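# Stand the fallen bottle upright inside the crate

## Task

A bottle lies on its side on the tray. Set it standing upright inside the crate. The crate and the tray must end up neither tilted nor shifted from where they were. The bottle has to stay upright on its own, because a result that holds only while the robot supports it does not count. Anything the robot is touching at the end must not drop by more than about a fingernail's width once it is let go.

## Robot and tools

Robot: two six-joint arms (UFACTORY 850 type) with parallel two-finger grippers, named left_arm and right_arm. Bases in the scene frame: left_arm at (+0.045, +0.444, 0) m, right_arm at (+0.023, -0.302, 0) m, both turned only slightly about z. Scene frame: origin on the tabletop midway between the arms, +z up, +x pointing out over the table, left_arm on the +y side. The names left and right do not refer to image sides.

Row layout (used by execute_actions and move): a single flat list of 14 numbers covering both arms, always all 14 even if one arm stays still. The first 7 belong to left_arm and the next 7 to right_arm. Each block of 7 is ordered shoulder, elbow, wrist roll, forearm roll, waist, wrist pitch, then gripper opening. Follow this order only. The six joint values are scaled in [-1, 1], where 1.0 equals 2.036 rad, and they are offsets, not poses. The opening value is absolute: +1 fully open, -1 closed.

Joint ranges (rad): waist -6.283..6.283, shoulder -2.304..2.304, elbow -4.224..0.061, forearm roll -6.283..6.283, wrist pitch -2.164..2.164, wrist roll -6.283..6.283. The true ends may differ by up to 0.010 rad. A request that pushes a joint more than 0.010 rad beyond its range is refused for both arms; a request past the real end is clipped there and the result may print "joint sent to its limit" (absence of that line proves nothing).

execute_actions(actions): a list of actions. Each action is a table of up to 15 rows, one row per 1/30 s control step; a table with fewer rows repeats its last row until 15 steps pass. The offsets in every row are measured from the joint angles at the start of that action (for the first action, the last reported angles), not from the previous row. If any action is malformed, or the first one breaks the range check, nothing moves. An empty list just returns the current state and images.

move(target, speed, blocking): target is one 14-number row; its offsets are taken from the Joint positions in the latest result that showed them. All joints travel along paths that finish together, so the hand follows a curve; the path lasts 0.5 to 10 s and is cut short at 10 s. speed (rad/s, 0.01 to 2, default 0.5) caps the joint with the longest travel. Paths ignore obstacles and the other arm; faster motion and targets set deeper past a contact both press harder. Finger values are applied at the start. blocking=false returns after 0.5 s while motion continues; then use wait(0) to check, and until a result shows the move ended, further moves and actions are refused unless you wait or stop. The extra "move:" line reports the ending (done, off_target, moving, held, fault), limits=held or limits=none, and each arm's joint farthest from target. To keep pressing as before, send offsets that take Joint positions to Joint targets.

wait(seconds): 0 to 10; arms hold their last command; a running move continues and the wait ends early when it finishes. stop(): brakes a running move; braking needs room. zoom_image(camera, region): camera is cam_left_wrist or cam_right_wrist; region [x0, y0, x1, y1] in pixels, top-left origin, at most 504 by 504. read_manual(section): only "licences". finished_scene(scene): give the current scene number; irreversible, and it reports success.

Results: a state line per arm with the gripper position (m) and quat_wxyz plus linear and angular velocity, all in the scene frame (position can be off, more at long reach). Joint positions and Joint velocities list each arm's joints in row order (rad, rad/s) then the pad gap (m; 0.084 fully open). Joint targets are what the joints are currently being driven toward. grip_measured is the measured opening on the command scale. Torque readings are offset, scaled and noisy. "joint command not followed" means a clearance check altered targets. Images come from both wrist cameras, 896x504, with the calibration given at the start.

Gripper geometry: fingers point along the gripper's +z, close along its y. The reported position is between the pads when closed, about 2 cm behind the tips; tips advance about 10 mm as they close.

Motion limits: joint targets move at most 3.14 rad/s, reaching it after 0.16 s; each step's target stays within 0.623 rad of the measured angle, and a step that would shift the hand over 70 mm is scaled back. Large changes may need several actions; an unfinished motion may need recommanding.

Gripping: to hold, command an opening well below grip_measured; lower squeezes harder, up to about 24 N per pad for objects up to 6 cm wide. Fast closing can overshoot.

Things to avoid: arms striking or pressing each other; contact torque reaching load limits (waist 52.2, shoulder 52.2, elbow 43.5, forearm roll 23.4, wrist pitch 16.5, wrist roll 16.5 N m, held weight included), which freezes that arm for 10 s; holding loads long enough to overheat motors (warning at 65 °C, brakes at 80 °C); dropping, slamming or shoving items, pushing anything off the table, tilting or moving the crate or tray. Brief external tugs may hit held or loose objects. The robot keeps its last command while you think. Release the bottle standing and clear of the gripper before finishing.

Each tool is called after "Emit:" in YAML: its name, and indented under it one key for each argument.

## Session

Emit:
execute_actions:
  actions: []

Scene clock: 0.00 s.
left_arm: end_effector_position=(+0.5670, +0.7566, +0.3658) grip_measured=+1.00 end_effector_quat_wxyz=(+0.550, +0.397, +0.600, -0.423) end_effector_velocity=(-0.000, -0.000, -0.001) end_effector_angular_velocity=(+0.000, +0.001, -0.000) | right_arm: end_effector_position=(+0.5256, -0.0379, +0.3397) grip_measured=+1.00 end_effector_quat_wxyz=(+0.325, +0.358, +0.860, -0.162) end_effector_velocity=(-0.000, +0.000, +0.000) end_effector_angular_velocity=(+0.000, -0.000, -0.001)
Joint names: [shoulder, elbow, wrist roll, forearm roll, waist, wrist pitch]
Joint positions: left_arm=[-0.919 -1.627 -0.692 -1.107  0.836 -1.893  0.084] | right_arm=[-0.399 -1.164 -0.993 -0.894  0.762 -1.046  0.084]
Joint velocities: left_arm=[-0.     0.001  0.     0.001  0.     0.001 -0.   ] | right_arm=[ 0.    -0.     0.     0.001  0.    -0.001 -0.   ]
Joint torques (N m, as the arm reports them, + toward a larger angle): no reading
Joint targets: left_arm=[-0.919 -1.627 -0.692 -1.107 0.836 -1.893] | right_arm=[-0.399 -1.164 -0.993 -0.894 0.762 -1.046]
camera_calibration (this result's frames):
cam_left_wrist: T_world_to_cam=[[0.941874, 0.327205, -0.0762228, -0.721343], [0.0924252, -0.0342329, 0.995131, -0.32459], [0.323003, -0.944333, -0.0624851, 0.687107], [0, 0, 0, 1]] pos_world=[0.487477, 0.873773, 0.310961]
cam_right_wrist: T_world_to_cam=[[0.718828, 0.693473, -0.0487953, -0.299699], [0.534651, -0.506606, 0.676386, -0.462401], [0.444335, -0.512294, -0.734929, 0.129588], [0, 0, 0, 1]] pos_world=[0.405075, 0.0399652, 0.393376]

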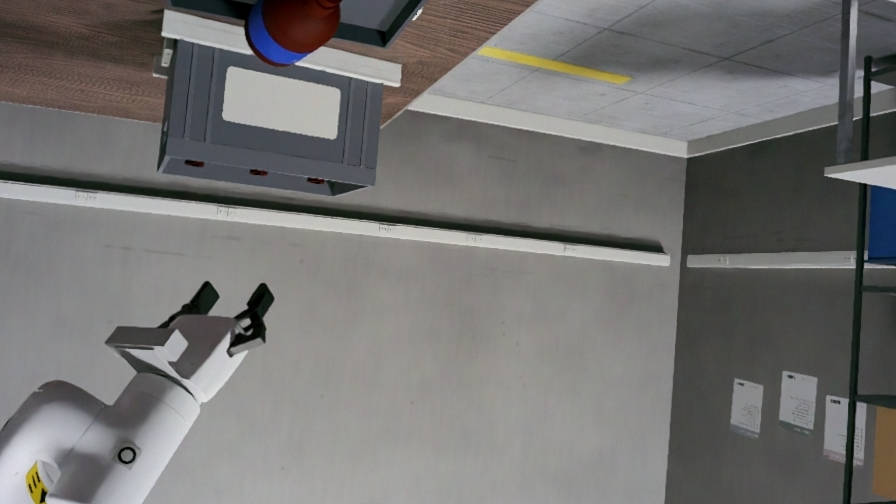

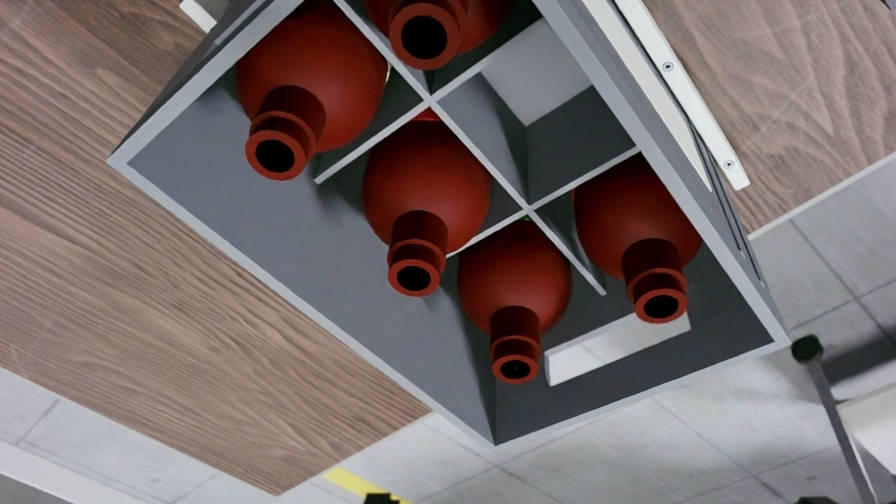

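Emit:
zoom_image:
  camera: "cam_left_wrist"
  region: [140, 0, 440, 210]

Region (140, 0, 440, 210) of cam_left_wrist's 896x504 image, scaled by 1.680, with more detail than that image has; it fills the top 353 rows of this view, and the rest is white.

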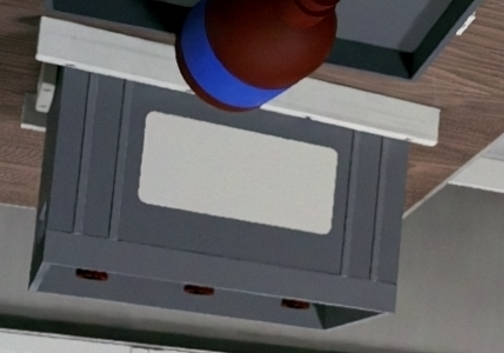

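Emit:
move:
  target: [0.23148, 0.17661, -0.54371, 0.54371, -0.70086, 0.52715, 1, -0.02581, -0.13399, -0.51444, 0.4391, -0.22474, 0.02984, 1]
  speed: 1.1

Scene clock: 37.83 s.
left_arm: end_effector_position=(+0.5453, +0.1453, +0.2898) grip_measured=+1.00 end_effector_quat_wxyz=(-0.000, +0.808, +0.590, -0.000) end_effector_velocity=(-0.002, -0.003, +0.001) end_effector_angular_velocity=(+0.001, -0.003, -0.007) | right_arm: end_effector_position=(+0.5994, -0.1105, +0.3597) grip_measured=+1.00 end_effector_quat_wxyz=(+0.000, +0.380, +0.925, -0.000) end_effector_velocity=(-0.000, +0.000, +0.001) end_effector_angular_velocity=(+0.002, +0.001, -0.001)
Joint names: [shoulder, elbow, wrist roll, forearm roll, waist, wrist pitch]
Joint positions: left_arm=[-0.448 -1.268 -1.799 -0.    -0.59  -0.82   0.084] | right_arm=[-0.452 -1.436 -2.04  -0.001  0.305 -0.985  0.084]
Joint velocities: left_arm=[ 0.002  0.001 -0.001  0.003 -0.007  0.001 -0.   ] | right_arm=[ 0.    -0.001 -0.001  0.002 -0.    -0.001  0.   ]
Joint torques (N m, as the arm reports them, + toward a larger angle): left_arm=[ 45.18 -23.47   0.12  -0.22   5.5   -0.07] | right_arm=[ 23.46 -34.61  -0.3    1.17  -0.9   -0.77]
Joint targets: left_arm=[-0.448 -1.268 -1.799 -0.000 -0.591 -0.820] | right_arm=[-0.452 -1.436 -2.041 -0.001 0.304 -0.985]
move: done; limits=none; left_arm: farthest joint: the waist, 0.001 radians from its target (1.426 radians at the start); right_arm: farthest joint: the elbow, 0.001 radians from its target (0.273 radians at the start)
camera_calibration (this result's frames):
cam_left_wrist: T_world_to_cam=[[0.954023, -0.299734, 0.000446012, -0.44441], [-0.299616, -0.953687, -0.0266652, 0.375608], [0.00841781, 0.0253055, -0.999644, 0.414358], [0, 0, 0, 1]] pos_world=[0.533028, 0.214522, 0.424424]
cam_right_wrist: T_world_to_cam=[[0.700029, 0.714114, -0.000433748, -0.305228], [0.714112, -0.700025, 0.00287084, -0.438833], [0.00174647, -0.00231941, -0.999996, 0.491334], [0, 0, 0, 1]] pos_world=[0.526186, -0.0880867, 0.492459]

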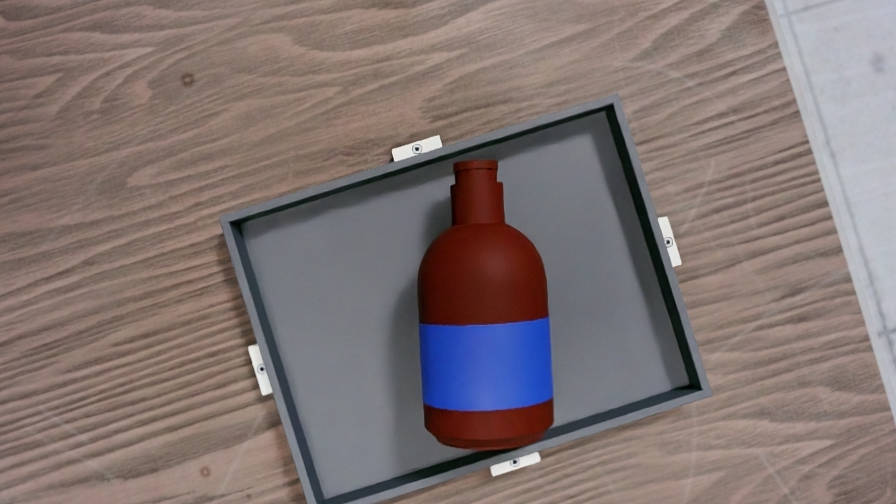

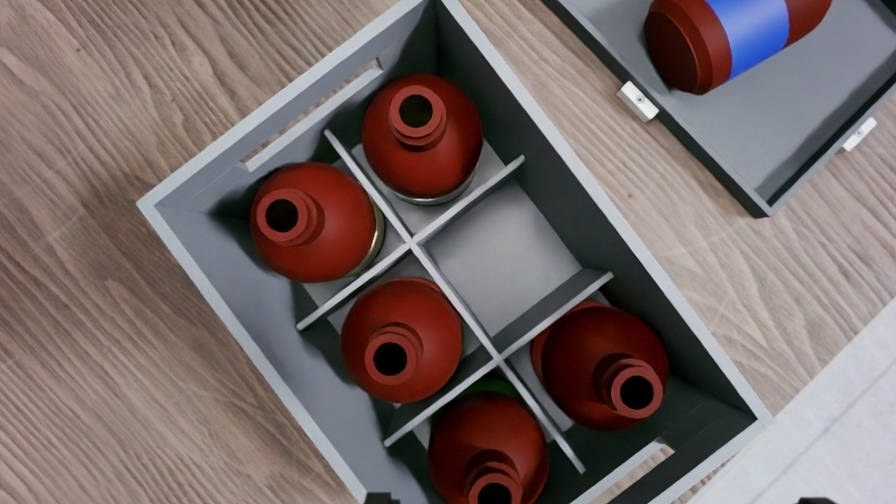

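Emit:
zoom_image:
  camera: "cam_left_wrist"
  region: [390, 140, 590, 340]

Emit:
zoom_image:
  camera: "cam_left_wrist"
  region: [390, 290, 590, 490]

Emit:
zoom_image:
  camera: "cam_right_wrist"
  region: [390, 120, 670, 400]

Region (390, 140, 590, 340) of cam_left_wrist's 896x504 image, scaled by 2.520, with more detail than that image has.

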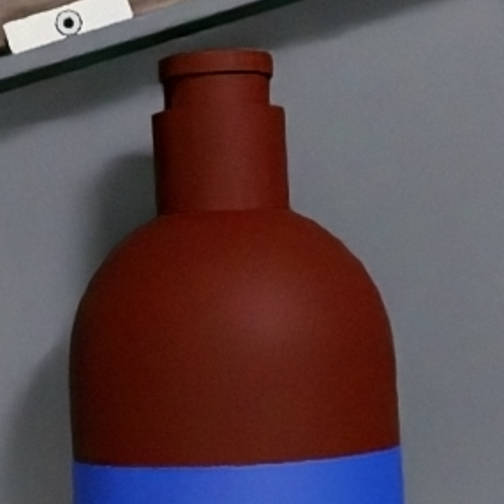

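Region (390, 290, 590, 490) of cam_left_wrist's 896x504 image, scaled by 2.520, with more detail than that image has.

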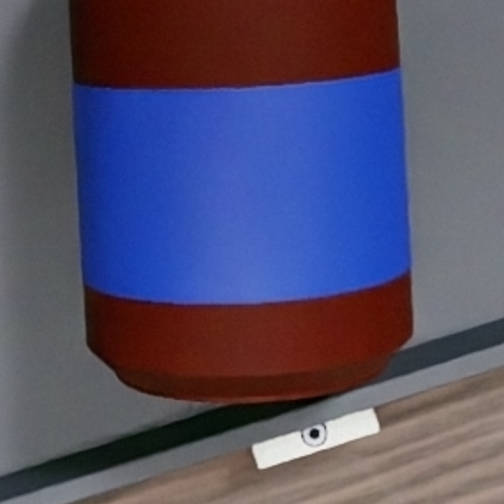

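Region (390, 120, 670, 400) of cam_right_wrist's 896x504 image, scaled by 1.800, with more detail than that image has.

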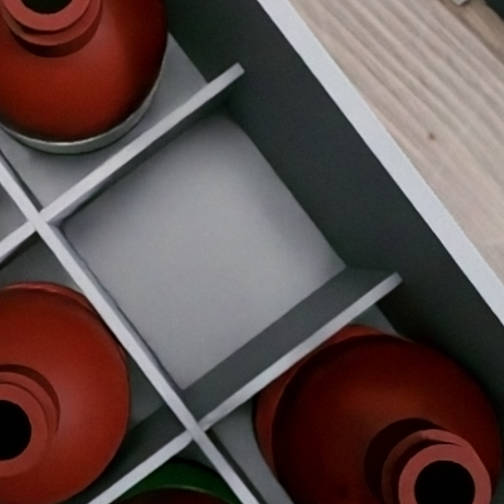

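Emit:
move:
  target: [-0.10695, 0.06398, -0.01028, 0, 0.01845, 0.17093, 1, 0, 0, 0, 0, 0, 0, 1]
  speed: 0.5

Scene clock: 83.40 s.
left_arm: end_effector_position=(+0.5436, +0.1712, +0.1152) grip_measured=+1.00 end_effector_quat_wxyz=(+0.000, +0.790, +0.613, -0.000) end_effector_velocity=(-0.002, +0.001, -0.003) end_effector_angular_velocity=(+0.002, +0.004, +0.001) | right_arm: end_effector_position=(+0.5994, -0.1105, +0.3597) grip_measured=+1.00 end_effector_quat_wxyz=(+0.000, +0.380, +0.925, -0.000) end_effector_velocity=(-0.000, +0.000, -0.001) end_effector_angular_velocity=(+0.001, +0.001, -0.001)
Joint names: [shoulder, elbow, wrist roll, forearm roll, waist, wrist pitch]
Joint positions: left_arm=[-0.665 -1.138 -1.82  -0.    -0.553 -0.472  0.084] | right_arm=[-0.452 -1.436 -2.04  -0.001  0.305 -0.985  0.084]
Joint velocities: left_arm=[-0.003  0.002 -0.    -0.001 -0.     0.001 -0.   ] | right_arm=[-0.001  0.001  0.     0.001 -0.     0.001  0.   ]
Joint torques (N m, as the arm reports them, + toward a larger angle): left_arm=[ 50.47 -19.97   0.12  -0.56   5.56  -0.05] | right_arm=[ 24.53 -35.87  -0.21   0.16  -4.76  -0.54]
Joint targets: left_arm=[-0.666 -1.137 -1.820 -0.000 -0.553 -0.472] | right_arm=[-0.452 -1.436 -2.040 -0.001 0.305 -0.985]
move: done; limits=none; left_arm: farthest joint: the waist, 0.000 radians from its target (0.039 radians at the start); right_arm: farthest joint: the waist, 0.000 radians from its target (0.001 radians at the start)
camera_calibration (this result's frames):
cam_left_wrist: T_world_to_cam=[[0.969914, -0.243446, 0.00129458, -0.453334], [-0.243327, -0.96958, -0.0265964, 0.367217], [0.00772999, 0.0254812, -0.999645, 0.23956], [0, 0, 0, 1]] pos_world=[0.527197, 0.23958, 0.249828]
cam_right_wrist: T_world_to_cam=[[0.700029, 0.714114, -0.000433102, -0.305228], [0.714112, -0.700026, 0.00287091, -0.438833], [0.00174698, -0.00231901, -0.999996, 0.491334], [0, 0, 0, 1]] pos_world=[0.526186, -0.088087, 0.492459]

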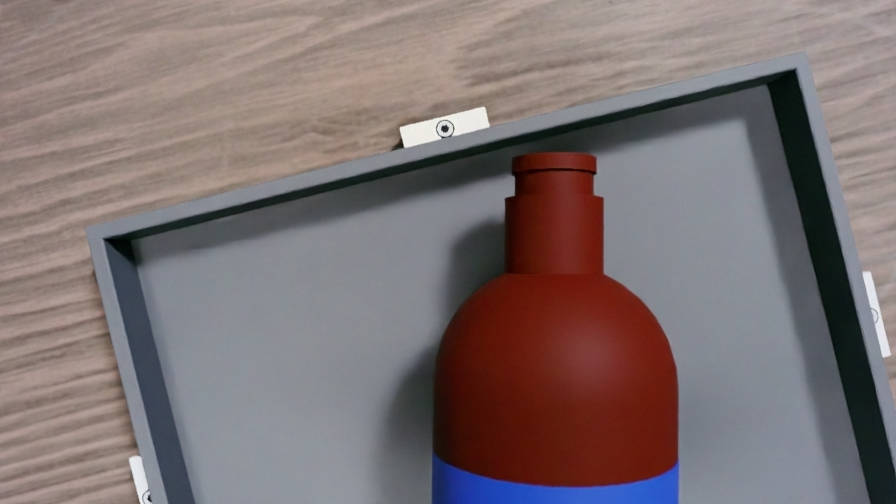

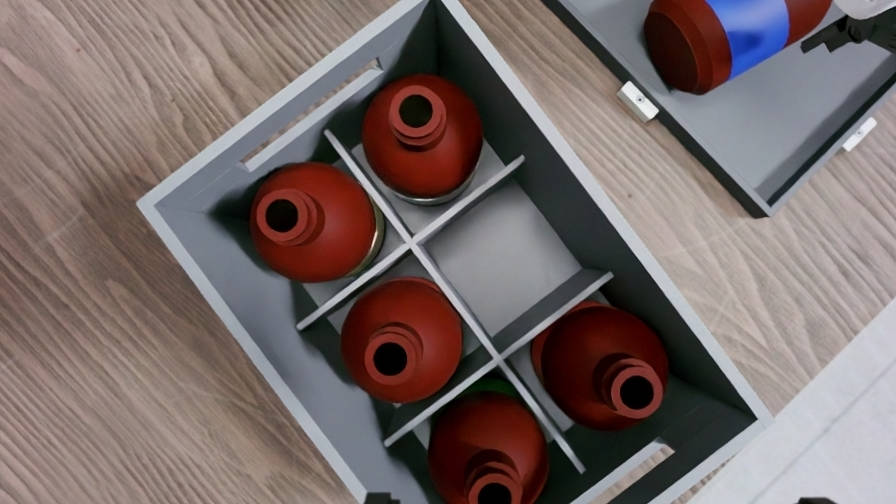

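Emit:
move:
  target: [-0.06638, -0.01007, 0.0003, 0, 0.0003, 0.05625, 1, 0, 0, 0, 0, 0, 0, 1]
  speed: 0.25

Emit:
execute_actions:
  actions:
    - [[0,0,0,0,0,0,0.94,0,0,0,0,0,0,1],[0,0,0,0,0,0,0.89,0,0,0,0,0,0,1],[0,0,0,0,0,0,0.85,0,0,0,0,0,0,1],[0,0,0,0,0,0,0.81,0,0,0,0,0,0,1],[0,0,0,0,0,0,0.78,0,0,0,0,0,0,1],[0,0,0,0,0,0,0.75,0,0,0,0,0,0,1],[0,0,0,0,0,0,0.72,0,0,0,0,0,0,1],[0,0,0,0,0,0,0.69,0,0,0,0,0,0,1],[0,0,0,0,0,0,0.66,0,0,0,0,0,0,1],[0,0,0,0,0,0,0.62,0,0,0,0,0,0,1],[0,0,0,0,0,0,0.56,0,0,0,0,0,0,1],[0,0,0,0,0,0,0.46,0,0,0,0,0,0,1],[0,0,0,0,0,0,0.32,0,0,0,0,0,0,1],[0,0,0,0,0,0,0.16,0,0,0,0,0,0,1],[0,0,0,0,0,0,0.0,0,0,0,0,0,0,1]]

Scene clock: 92.20 s.
left_arm: end_effector_position=(+0.5451, +0.1707, +0.0449) grip_measured=+1.00 end_effector_quat_wxyz=(+0.000, +0.790, +0.613, +0.000) end_effector_velocity=(-0.001, +0.001, -0.002) end_effector_angular_velocity=(+0.002, +0.003, +0.000) | right_arm: end_effector_position=(+0.5994, -0.1105, +0.3597) grip_measured=+1.00 end_effector_quat_wxyz=(+0.000, +0.380, +0.925, -0.000) end_effector_velocity=(-0.000, +0.000, +0.001) end_effector_angular_velocity=(-0.000, -0.001, +0.000)
Joint names: [shoulder, elbow, wrist roll, forearm roll, waist, wrist pitch]
Joint positions: left_arm=[-0.8   -1.158 -1.819 -0.    -0.552 -0.358  0.084] | right_arm=[-0.452 -1.436 -2.04  -0.001  0.305 -0.985  0.084]
Joint velocities: left_arm=[-0.002  0.002 -0.     0.     0.     0.    -0.   ] | right_arm=[ 0.001  0.     0.    -0.001  0.    -0.     0.   ]
Joint torques (N m, as the arm reports them, + toward a larger angle): left_arm=[ 52.61 -17.97   0.05  -0.66   4.92   0.  ] | right_arm=[ 23.21 -34.24  -0.28   2.19  -3.16  -0.71]
Joint targets: left_arm=[-0.801 -1.158 -1.819 -0.000 -0.552 -0.358] | right_arm=[-0.452 -1.436 -2.040 -0.001 0.305 -0.985]
move: done; limits=none; left_arm: farthest joint: the waist, 0.000 radians from its target (0.000 radians at the start); right_arm: farthest joint: the waist, 0.000 radians from its target (0.000 radians at the start)
camera_calibration (this result's frames):
cam_left_wrist: T_world_to_cam=[[0.969917, -0.243429, 0.00175042, -0.454919], [-0.243299, -0.969588, -0.0265314, 0.365273], [0.00815571, 0.0253074, -0.999646, 0.169064], [0, 0, 0, 1]] pos_world=[0.528725, 0.239145, 0.179491]
cam_right_wrist: T_world_to_cam=[[0.700029, 0.714114, -0.000433272, -0.305228], [0.714112, -0.700026, 0.00287082, -0.438833], [0.00174679, -0.00231906, -0.999996, 0.491334], [0, 0, 0, 1]] pos_world=[0.526186, -0.088087, 0.492459]

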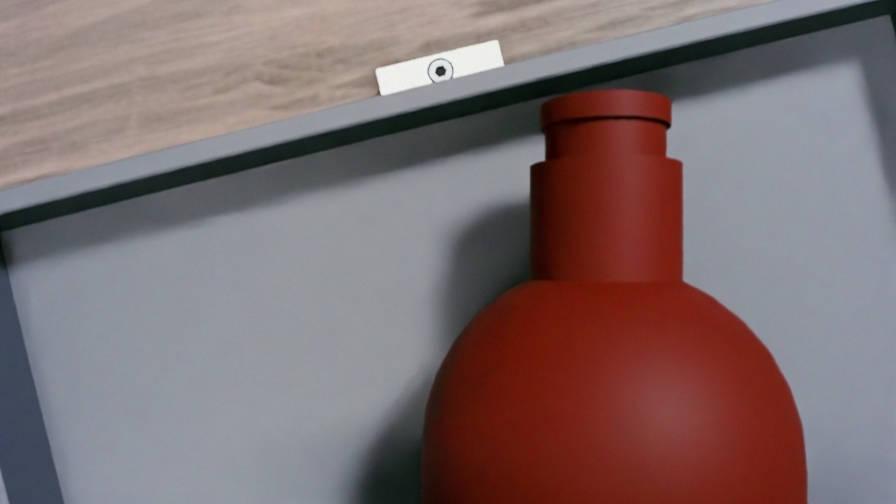

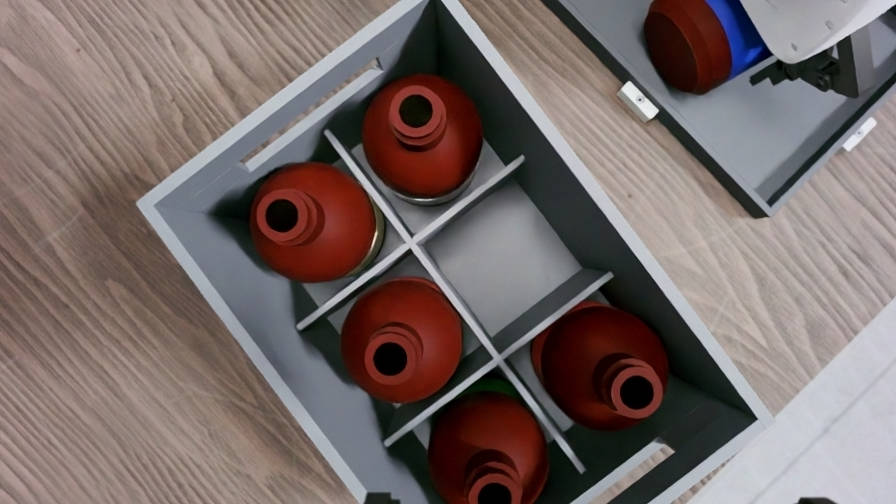

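Scene clock: 92.70 s.
left_arm: end_effector_position=(+0.5453, +0.1706, +0.0450) grip_measured=+0.72 end_effector_quat_wxyz=(+0.001, +0.790, +0.613, +0.000) end_effector_velocity=(+0.000, -0.000, -0.000) end_effector_angular_velocity=(+0.000, -0.001, -0.002) | right_arm: end_effector_position=(+0.5994, -0.1105, +0.3597) grip_measured=+1.00 end_effector_quat_wxyz=(+0.000, +0.380, +0.925, -0.000) end_effector_velocity=(-0.000, +0.000, -0.000) end_effector_angular_velocity=(-0.000, +0.001, +0.001)
Joint names: [shoulder, elbow, wrist roll, forearm roll, waist, wrist pitch]
Joint positions: left_arm=[-0.8   -1.159 -1.819 -0.    -0.552 -0.358  0.074] | right_arm=[-0.452 -1.436 -2.04  -0.001  0.305 -0.985  0.084]
Joint velocities: left_arm=[-0.    -0.001  0.001  0.001  0.     0.001  0.   ] | right_arm=[-0.     0.    -0.     0.     0.001 -0.001  0.   ]
Joint torques (N m, as the arm reports them, + toward a larger angle): left_arm=[ 50.42 -16.61   0.12  -0.63   4.98  -0.25] | right_arm=[ 25.84 -34.33  -0.26   0.48  -1.46  -0.23]
Joint targets: left_arm=[-0.800 -1.158 -1.819 -0.000 -0.552 -0.358] | right_arm=[-0.452 -1.436 -2.040 -0.001 0.305 -0.985]
camera_calibration (this result's frames):
cam_left_wrist: T_world_to_cam=[[0.969921, -0.24341, 0.00210247, -0.455086], [-0.243271, -0.969598, -0.0264411, 0.365228], [0.00847457, 0.0251343, -0.999648, 0.169027], [0, 0, 0, 1]] pos_world=[0.528814, 0.239103, 0.179581]
cam_right_wrist: T_world_to_cam=[[0.700029, 0.714114, -0.000433312, -0.305228], [0.714112, -0.700026, 0.00287077, -0.438833], [0.00174673, -0.00231905, -0.999996, 0.491334], [0, 0, 0, 1]] pos_world=[0.526186, -0.088087, 0.492459]

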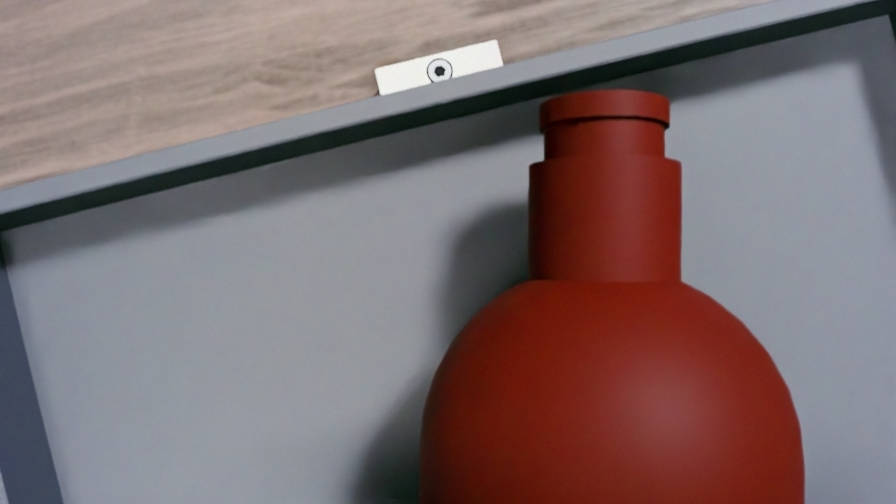

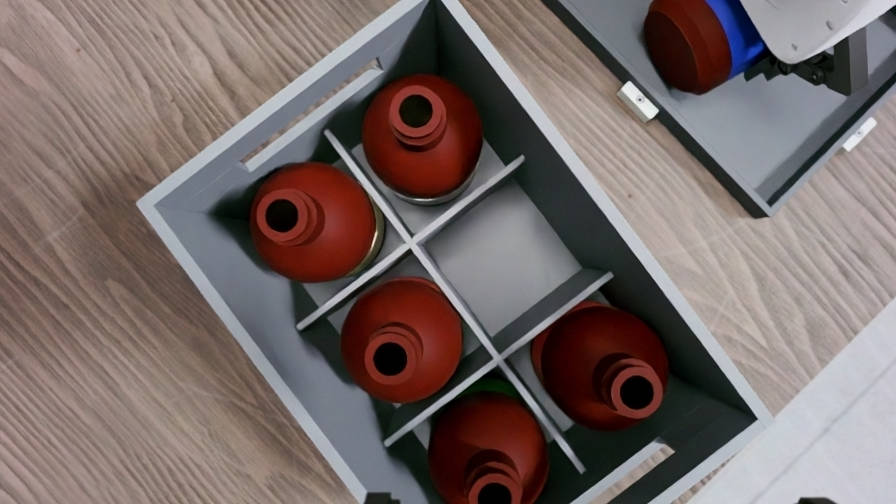

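Emit:
move:
  target: [0.16618, 0.13667, 0.16454, 0, 0, 0.14203, 0, 0, 0, 0, 0, 0, 0, 1]
  speed: 0.45

Scene clock: 96.60 s.
left_arm: end_effector_position=(+0.5434, +0.1717, +0.1551) grip_measured=+0.72 end_effector_quat_wxyz=(+0.146, +0.868, +0.466, +0.095) end_effector_velocity=(+0.001, -0.000, +0.002) end_effector_angular_velocity=(-0.002, -0.004, +0.001) | right_arm: end_effector_position=(+0.5994, -0.1105, +0.3597) grip_measured=+1.00 end_effector_quat_wxyz=(+0.000, +0.380, +0.925, -0.000) end_effector_velocity=(+0.000, +0.000, +0.000) end_effector_angular_velocity=(+0.001, -0.002, +0.001)
Joint names: [shoulder, elbow, wrist roll, forearm roll, waist, wrist pitch]
Joint positions: left_arm=[-0.462 -0.881 -1.484 -0.    -0.552 -0.069  0.073] | right_arm=[-0.452 -1.436 -2.04  -0.001  0.305 -0.985  0.084]
Joint velocities: left_arm=[ 0.003 -0.     0.001 -0.002  0.     0.001 -0.   ] | right_arm=[ 0.    -0.    -0.     0.     0.001  0.001  0.   ]
Joint torques (N m, as the arm reports them, + toward a larger angle): left_arm=[ 42.91 -20.4    0.11  -0.55   5.15   1.1 ] | right_arm=[ 26.64 -33.67  -0.12   1.06  -6.99  -0.88]
Joint targets: left_arm=[-0.462 -0.880 -1.484 -0.000 -0.552 -0.068] | right_arm=[-0.452 -1.436 -2.040 -0.001 0.305 -0.985]
move: done; limits=none; left_arm: farthest joint: the waist, 0.000 radians from its target (0.000 radians at the start); right_arm: farthest joint: the waist, 0.000 radians from its target (0.000 radians at the start)
camera_calibration (this result's frames):
cam_left_wrist: T_world_to_cam=[[0.782811, -0.519457, 0.342594, -0.356926], [-0.535995, -0.842567, -0.0528156, 0.510051], [0.316094, -0.142284, -0.937998, 0.131082], [0, 0, 0, 1]] pos_world=[0.511356, 0.262996, 0.272174]
cam_right_wrist: T_world_to_cam=[[0.700029, 0.714114, -0.000433202, -0.305228], [0.714112, -0.700026, 0.00287082, -0.438833], [0.00174684, -0.00231901, -0.999996, 0.491334], [0, 0, 0, 1]] pos_world=[0.526186, -0.088087, 0.492459]

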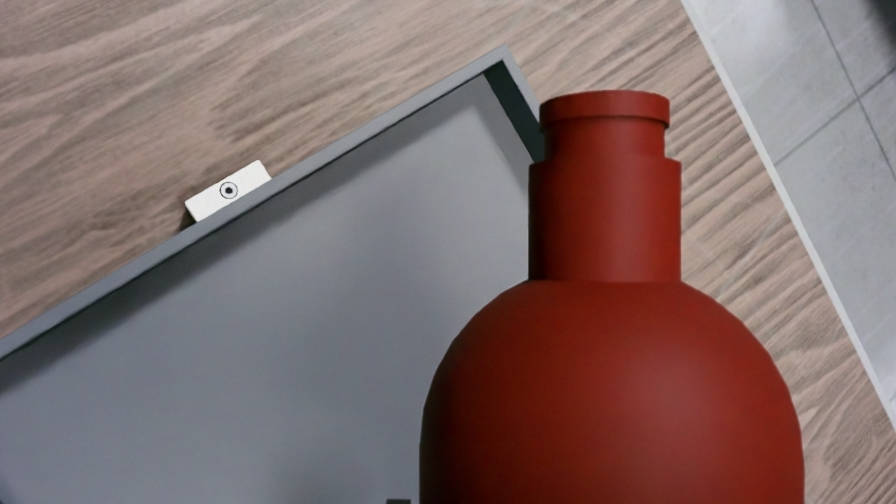

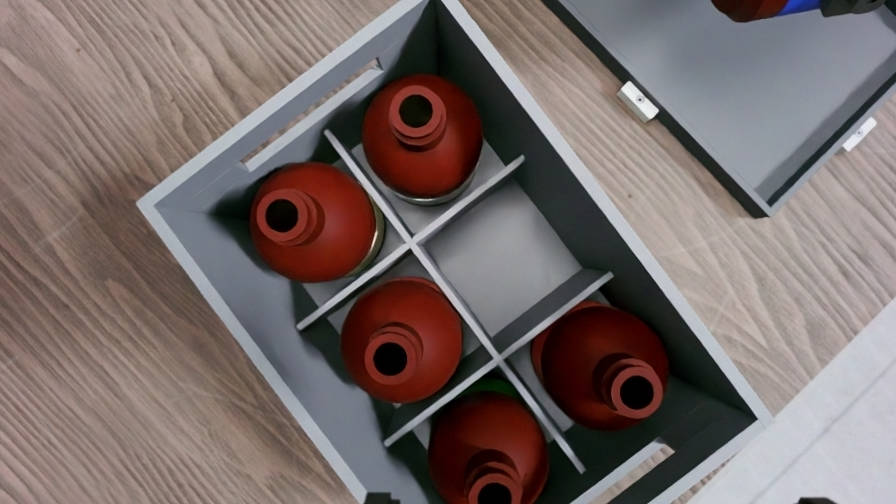

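Emit:
move:
  target: [0.01236, 0.24048, 0.72888, 0, -0.13585, 0.82773, 0, 0.08351, 0.05469, 0.20064, 0.0004, 0.20221, -0.02833, 0.26]
  speed: 1.1

Scene clock: 107.50 s.
left_arm: end_effector_position=(+0.4303, +0.0657, +0.2848) grip_measured=+0.72 end_effector_quat_wxyz=(+0.268, +0.655, -0.267, +0.654) end_effector_velocity=(-0.001, -0.000, -0.000) end_effector_angular_velocity=(+0.001, -0.002, -0.002) | right_arm: end_effector_position=(+0.4329, +0.0669, +0.4093) grip_measured=+0.25 end_effector_quat_wxyz=(+0.000, +0.379, +0.926, +0.000) end_effector_velocity=(-0.001, +0.001, +0.000) end_effector_angular_velocity=(+0.000, +0.000, +0.002)
Joint names: [shoulder, elbow, wrist roll, forearm roll, waist, wrist pitch]
Joint positions: left_arm=[-0.437 -0.391 -0.001 -0.    -0.828  1.616  0.074] | right_arm=[-0.282 -1.325 -1.632 -0.     0.716 -1.043  0.055]
Joint velocities: left_arm=[-0.001  0.     0.002  0.001 -0.001  0.001  0.   ] | right_arm=[ 0.002  0.001  0.001  0.     0.002 -0.001 -0.   ]
Joint torques (N m, as the arm reports them, + toward a larger angle): left_arm=[ 32.3  -12.8    0.14  -1.1    4.52   3.15] | right_arm=[ 21.46 -35.33  -0.07   1.67  -5.32  -0.37]
Joint targets: left_arm=[-0.437 -0.391 -0.001 -0.000 -0.829 1.616] | right_arm=[-0.282 -1.325 -1.632 -0.000 0.716 -1.043]
move: done; limits=none; left_arm: farthest joint: the wrist roll, 0.001 radians from its target (1.484 radians at the start); right_arm: farthest joint: the waist, 0.001 radians from its target (0.412 radians at the start)
camera_calibration (this result's frames):
cam_left_wrist: T_world_to_cam=[[-0.70112, -0.713016, 0.00621011, 0.379143], [0.0145532, -0.0230168, -0.999629, 0.345917], [0.712894, -0.70077, 0.0265142, -0.135327], [0, 0, 0, 1]] pos_world=[0.357264, 0.183464, 0.347023]
cam_right_wrist: T_world_to_cam=[[0.698188, 0.715914, 0.000750188, -0.315161], [0.715911, -0.698187, 0.00260277, -0.196683], [0.00238713, -0.00128015, -0.999996, 0.541229], [0, 0, 0, 1]] pos_world=[0.359557, 0.0889998, 0.541975]

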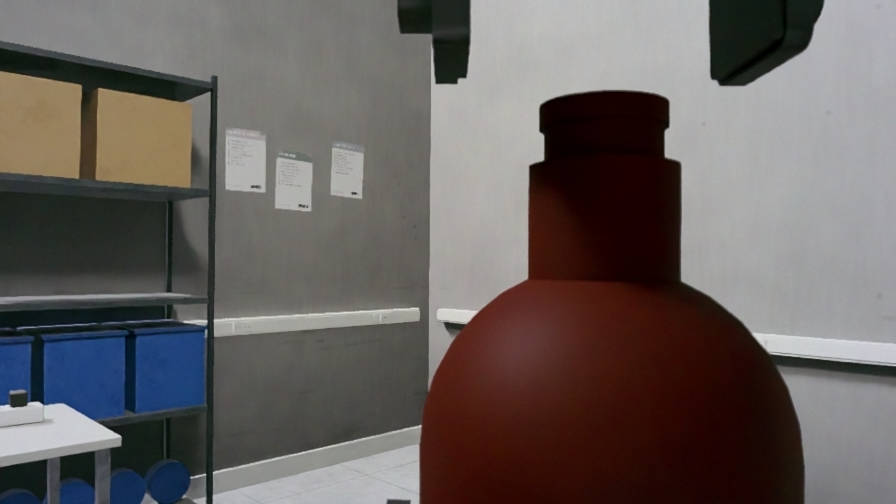

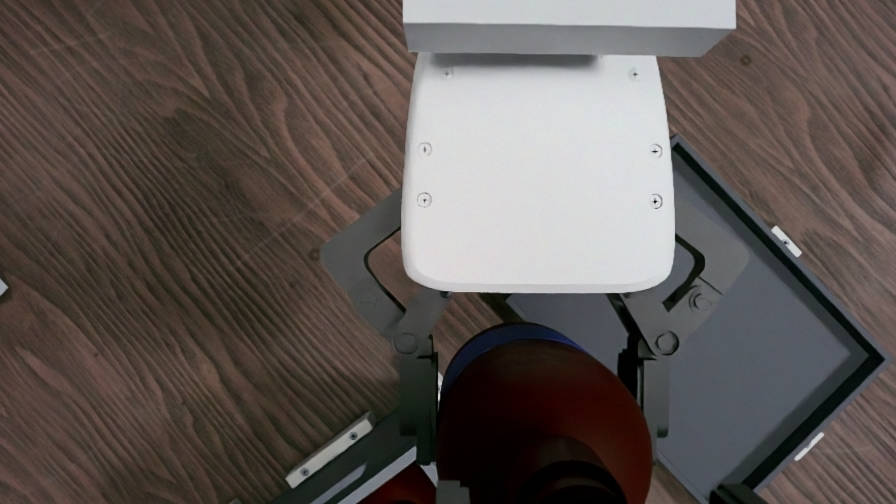

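Emit:
zoom_image:
  camera: "cam_left_wrist"
  region: [650, 0, 850, 200]

Emit:
zoom_image:
  camera: "cam_left_wrist"
  region: [380, 0, 580, 200]

Region (650, 0, 850, 200) of cam_left_wrist's 896x504 image, scaled by 2.520, with more detail than that image has.

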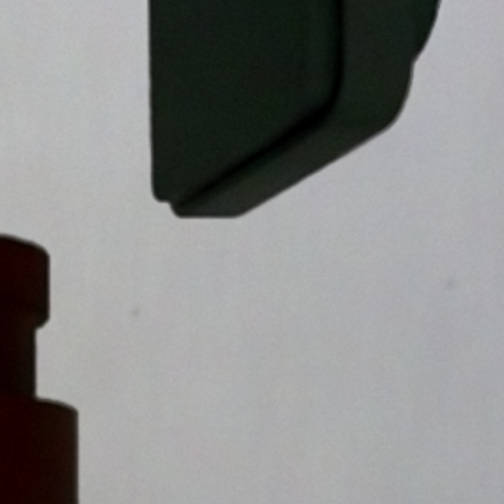

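Region (380, 0, 580, 200) of cam_left_wrist's 896x504 image, scaled by 2.520, with more detail than that image has.

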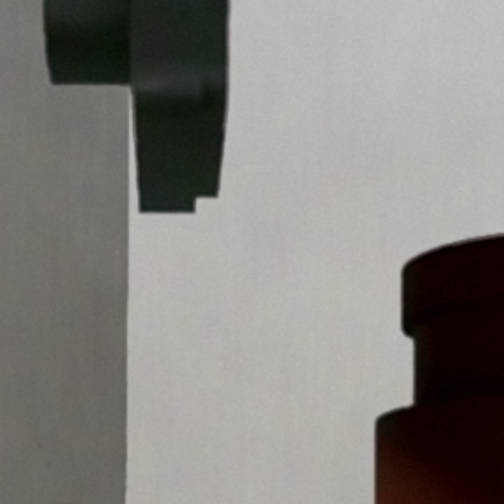

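Emit:
execute_actions:
  actions:
    - [[0,0,0,0,0,0,0, -0.00019,0.0005,0,0,0,0.00069,0.23],[0,0,0,0,0,0,0, -0.0007,0.00189,0,0,0,0.00258,0.20],[0,0,0,0,0,0,0, -0.00147,0.00398,0,0,0,0.00545,0.17],[0,0,0,0,0,0,0, -0.00244,0.0066,0,0,0,0.00904,0.14],[0,0,0,0,0,0,0, -0.00354,0.00958,0,0,0,0.01312,0.11],[0,0,0,0,0,0,0, -0.00471,0.01273,0,0,0,0.01744,0.08],[0,0,0,0,0,0,0, -0.00588,0.01588,0,0,0,0.02176,0.05],[0,0,0,0,0,0,0, -0.00698,0.01886,0,0,0,0.02584,0.02],[0,0,0,0,0,0,0, -0.00795,0.02148,0,0,0,0.02943,-0.01],[0,0,0,0,0,0,0, -0.00872,0.02357,0,0,0,0.0323,-0.04],[0,0,0,0,0,0,0, -0.00923,0.02496,0,0,0,0.03419,-0.07],[0,0,0,0,0,0,0, -0.00942,0.02546,0,0,0,0.03488,-0.10],[0,0,0,0,0,0,0, -0.00942,0.02546,0,0,0,0.03488,-0.13],[0,0,0,0,0,0,0, -0.00942,0.02546,0,0,0,0.03488,-0.16],[0,0,0,0,0,0,0, -0.00942,0.02546,0,0,0,0.03488,-0.19]]

Scene clock: 130.27 s.
left_arm: end_effector_position=(+0.4303, +0.0657, +0.2848) grip_measured=+0.72 end_effector_quat_wxyz=(+0.268, +0.655, -0.267, +0.654) end_effector_velocity=(+0.000, +0.000, +0.000) end_effector_angular_velocity=(-0.000, -0.000, +0.000) | right_arm: end_effector_position=(+0.4328, +0.0668, +0.3760) grip_measured=-0.18 end_effector_quat_wxyz=(-0.000, +0.379, +0.926, -0.000) end_effector_velocity=(+0.002, +0.002, -0.002) end_effector_angular_velocity=(+0.011, -0.012, -0.000)
Joint names: [shoulder, elbow, wrist roll, forearm roll, waist, wrist pitch]
Joint positions: left_arm=[-0.437 -0.391 -0.001 -0.    -0.828  1.616  0.074] | right_arm=[-0.301 -1.273 -1.632 -0.     0.716 -0.973  0.036]
Joint velocities: left_arm=[ 0.  0. -0. -0.  0.  0. -0.] | right_arm=[ 0.002  0.007 -0.     0.    -0.     0.022 -0.04 ]
Joint torques (N m, as the arm reports them, + toward a larger angle): left_arm=[ 32.99 -12.65   0.08  -1.04   5.12   3.16] | right_arm=[ 23.31 -36.18  -0.07   0.19  -4.72  -0.62]
Joint targets: left_arm=[-0.437 -0.391 -0.001 -0.000 -0.828 1.616] | right_arm=[-0.301 -1.273 -1.632 -0.000 0.716 -0.972]
camera_calibration (this result's frames):
cam_left_wrist: T_world_to_cam=[[-0.701121, -0.713016, 0.00620975, 0.379143], [0.0145528, -0.023016, -0.999629, 0.345917], [0.712894, -0.70077, 0.0265134, -0.135326], [0, 0, 0, 1]] pos_world=[0.357264, 0.183464, 0.347023]
cam_right_wrist: T_world_to_cam=[[0.698175, 0.715927, -0.000042732, -0.314721], [0.715925, -0.698173, 0.00256276, -0.196584], [0.00180491, -0.00181985, -0.999997, 0.508221], [0, 0, 0, 1]] pos_world=[0.359552, 0.0889924, 0.50871]

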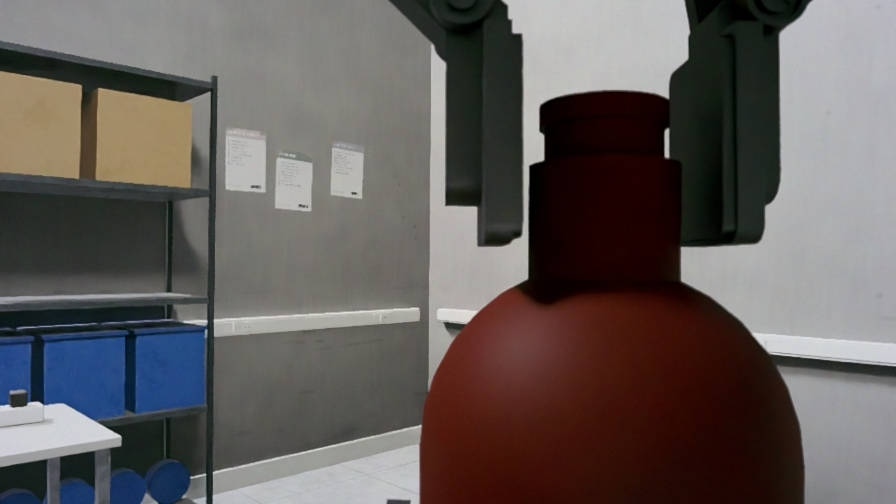

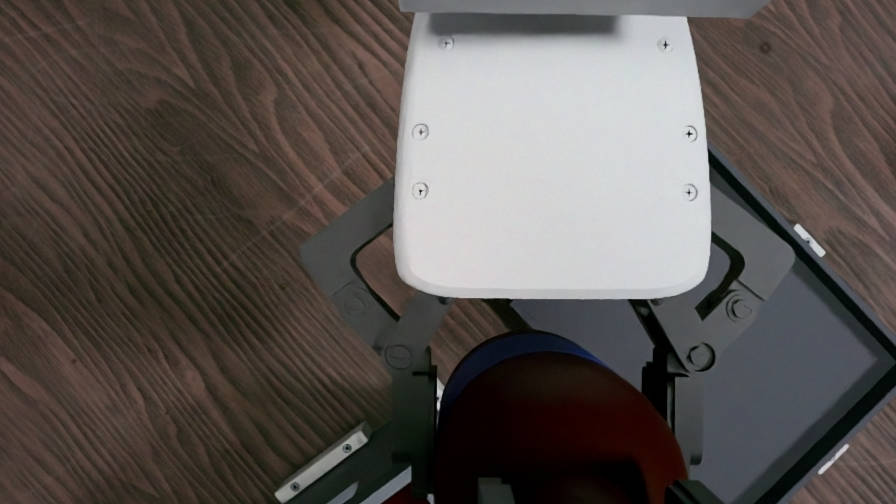

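Emit:
execute_actions:
  actions:
    - [[0,0,0,0,0,0,0, 0,0.0001,0,0,0,0.0004,-0.23],[0,0,0,0,0,0,0, 0,0.0001,0,0,0,0.0004,-0.26],[0,0,0,0,0,0,0, 0,0.0001,0,0,0,0.0004,-0.29],[0,0,0,0,0,0,0, 0,0.0001,0,0,0,0.0004,-0.315],[0,0,0,0,0,0,0, 0,0.0001,0,0,0,0.0004,-0.34],[0,0,0,0,0,0,0, 0,0.0001,0,0,0,0.0004,-0.38],[0,0,0,0,0,0,0, 0,0.0001,0,0,0,0.0004,-0.45],[0,0,0,0,0,0,0, 0,0.0001,0,0,0,0.0004,-0.6],[0,0,0,0,0,0,0, 0,0.0001,0,0,0,0.0004,-0.75],[0,0,0,0,0,0,0, 0,0.0001,0,0,0,0.0004,-0.85],[0,0,0,0,0,0,0.3, 0,0.0001,0,0,0,0.0004,-0.85],[0,0,0,0,0,0,0.6, 0,0.0001,0,0,0,0.0004,-0.85],[0,0,0,0,0,0,0.74, 0,0.0001,0,0,0,0.0004,-0.85],[0,0,0,0,0,0,0.85, 0,0.0001,0,0,0,0.0004,-0.85],[0,0,0,0,0,0,1.0, 0,0.0001,0,0,0,0.0004,-0.85]]

Scene clock: 137.57 s.
left_arm: end_effector_position=(+0.4304, +0.0656, +0.2852) grip_measured=+0.90 end_effector_quat_wxyz=(+0.268, +0.654, -0.267, +0.655) end_effector_velocity=(+0.001, -0.002, +0.006) end_effector_angular_velocity=(-0.011, -0.013, -0.000) | right_arm: end_effector_position=(+0.4328, +0.0669, +0.3757) grip_measured=-0.33 end_effector_quat_wxyz=(-0.000, +0.379, +0.926, -0.000) end_effector_velocity=(-0.001, -0.001, -0.005) end_effector_angular_velocity=(-0.007, +0.008, -0.000)
Joint names: [shoulder, elbow, wrist roll, forearm roll, waist, wrist pitch]
Joint positions: left_arm=[-0.437 -0.391 -0.001 -0.    -0.828  1.617  0.081] | right_arm=[-0.301 -1.273 -1.632 -0.     0.716 -0.972  0.03 ]
Joint velocities: left_arm=[ 0.004 -0.004  0.001 -0.    -0.001  0.009  0.156] | right_arm=[-0.006  0.005 -0.    -0.    -0.001  0.     0.   ]
Joint torques (N m, as the arm reports them, + toward a larger angle): left_arm=[ 29.77 -11.46   0.14  -0.9    5.12   2.31] | right_arm=[ 18.92 -34.91  -0.5    0.86  -4.51  -0.69]
Joint targets: left_arm=[-0.437 -0.391 -0.001 -0.000 -0.828 1.616] | right_arm=[-0.301 -1.273 -1.632 -0.000 0.716 -0.972]
camera_calibration (this result's frames):
cam_left_wrist: T_world_to_cam=[[-0.701137, -0.713, 0.00617127, 0.379152], [0.015346, -0.0237426, -0.9996, 0.345949], [0.712861, -0.700762, 0.0275885, -0.135741], [0, 0, 0, 1]] pos_world=[0.357293, 0.183427, 0.347215]
cam_right_wrist: T_world_to_cam=[[0.698176, 0.715927, 0.000234, -0.314877], [0.715924, -0.698174, 0.00256891, -0.196581], [0.00200253, -0.00162603, -0.999997, 0.507863], [0, 0, 0, 1]] pos_world=[0.35956, 0.0890072, 0.50844]

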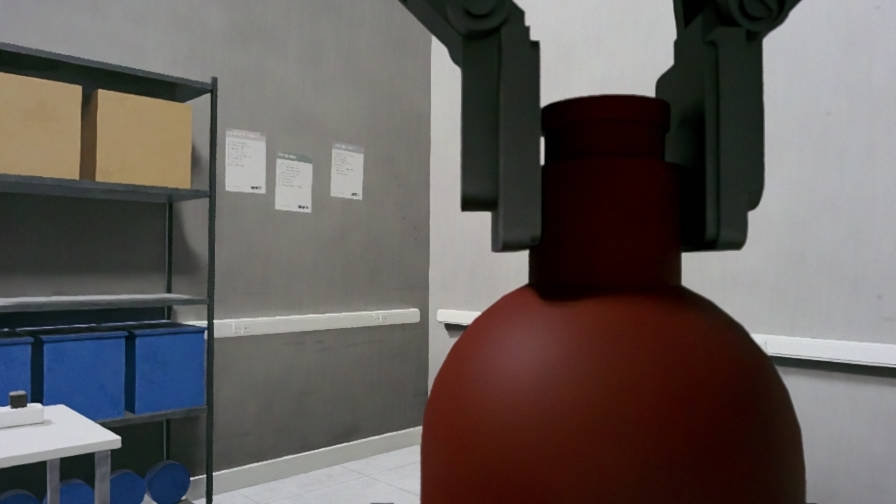

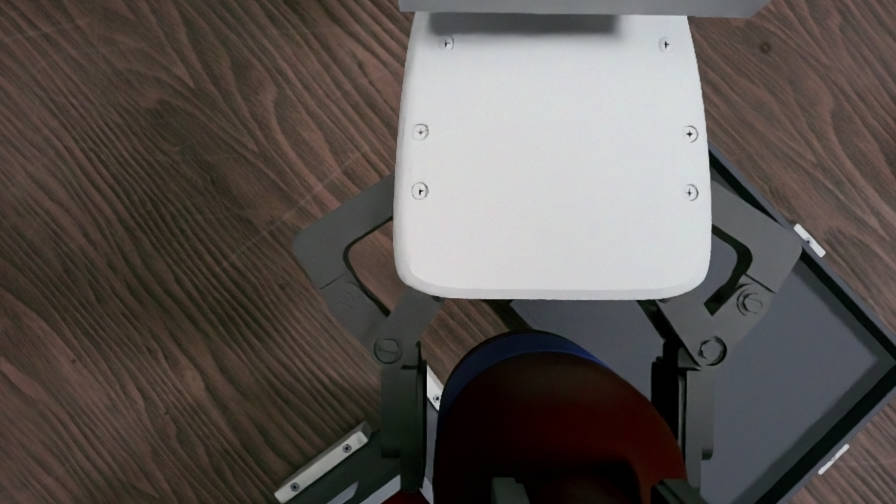

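Emit:
zoom_image:
  camera: "cam_right_wrist"
  region: [400, 300, 700, 504]

Region (400, 300, 700, 504) of cam_right_wrist's 896x504 image, scaled by 1.680, with more detail than that image has; it fills the top 343 rows of this view, and the rest is white.

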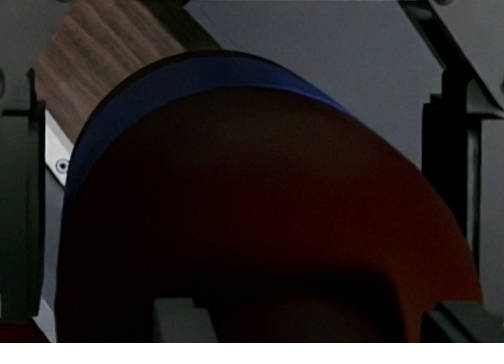

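Emit:
move:
  target: [0.04912, 0.04912, 0, 0, 0, -0.14735, 1, -0.05266, -0.03321, -0.1486, 0, -0.15028, 0.01944, -0.85]
  speed: 0.38

Scene clock: 154.27 s.
left_arm: end_effector_position=(+0.3969, +0.0985, +0.2277) grip_measured=+1.00 end_effector_quat_wxyz=(+0.225, +0.745, -0.304, +0.550) end_effector_velocity=(+0.000, +0.001, +0.000) end_effector_angular_velocity=(+0.001, +0.000, +0.003) | right_arm: end_effector_position=(+0.5560, -0.0594, +0.3441) grip_measured=-0.33 end_effector_quat_wxyz=(-0.000, +0.380, +0.925, -0.000) end_effector_velocity=(+0.001, -0.002, -0.001) end_effector_angular_velocity=(-0.001, -0.001, -0.002)
Joint names: [shoulder, elbow, wrist roll, forearm roll, waist, wrist pitch]
Joint positions: left_arm=[-0.337 -0.292 -0.001 -0.    -0.828  1.317  0.084] | right_arm=[-0.408 -1.341 -1.934 -0.     0.411 -0.933  0.03 ]
Joint velocities: left_arm=[ 0.001  0.001  0.    -0.002  0.001 -0.001 -0.   ] | right_arm=[-0.001 -0.    -0.001 -0.002 -0.004  0.001 -0.   ]
Joint torques (N m, as the arm reports them, + toward a larger angle): left_arm=[ 26.9  -11.61   0.09  -0.96   5.62   2.24] | right_arm=[ 25.88 -34.64  -0.21   1.01  -1.4   -0.99]
Joint targets: left_arm=[-0.337 -0.291 -0.001 -0.000 -0.828 1.317] | right_arm=[-0.408 -1.341 -1.934 -0.000 0.410 -0.933]
move: done; limits=none; left_arm: farthest joint: the elbow, 0.001 radians from its target (0.100 radians at the start); right_arm: farthest joint: the waist, 0.000 radians from its target (0.306 radians at the start)
camera_calibration (this result's frames):
cam_left_wrist: T_world_to_cam=[[-0.699807, -0.714305, 0.00619636, 0.379069], [-0.196236, 0.183899, -0.963158, 0.344978], [0.686849, -0.675241, -0.268866, -0.0119673], [0, 0, 0, 1]] pos_world=[0.341192, 0.199249, 0.326702]
cam_right_wrist: T_world_to_cam=[[0.700349, 0.7138, 0.000357922, -0.311883], [0.713798, -0.700348, 0.00250162, -0.37177], [0.00203633, -0.00149652, -0.999997, 0.475827], [0, 0, 0, 1]] pos_world=[0.482826, -0.0370339, 0.476868]

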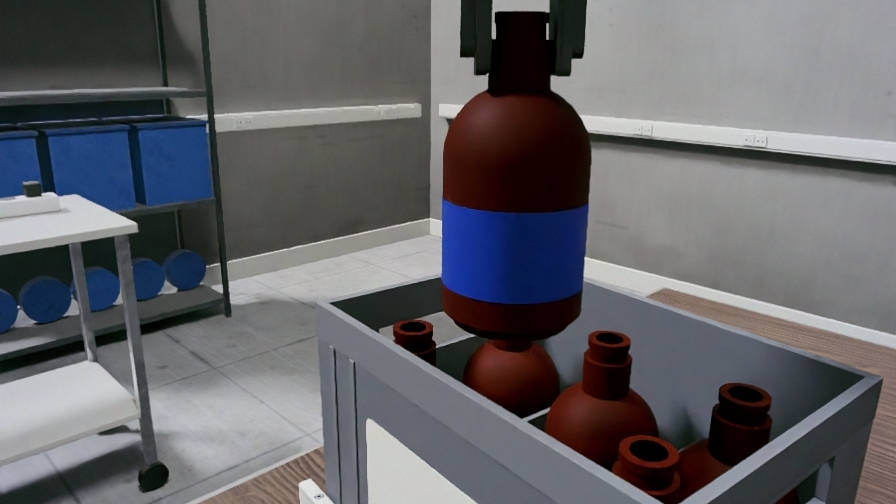

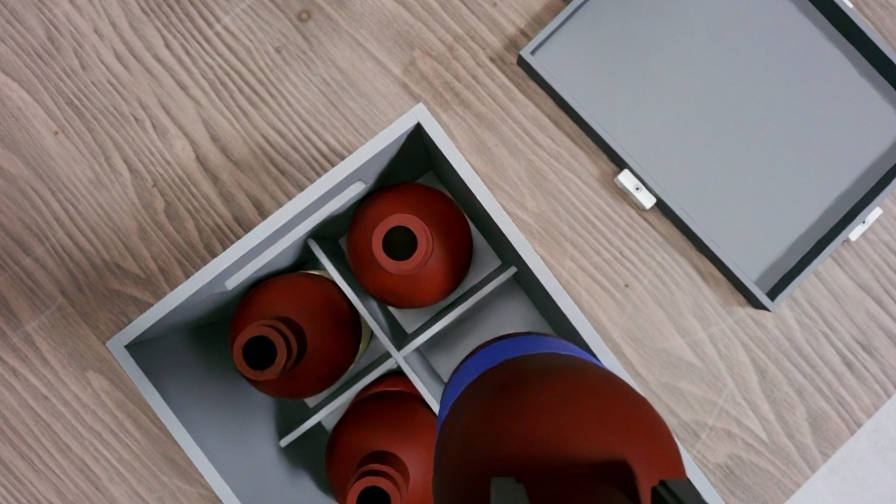

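Emit:
zoom_image:
  camera: "cam_right_wrist"
  region: [380, 230, 660, 504]

Region (380, 230, 660, 504) of cam_right_wrist's 896x504 image, scaled by 1.800, with more detail than that image has; it fills the top 493 rows of this view, and the rest is white.

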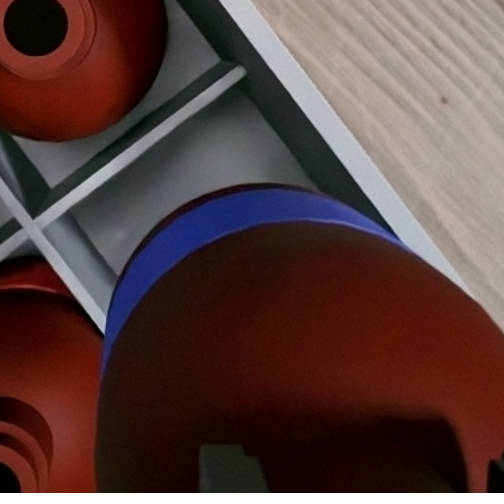

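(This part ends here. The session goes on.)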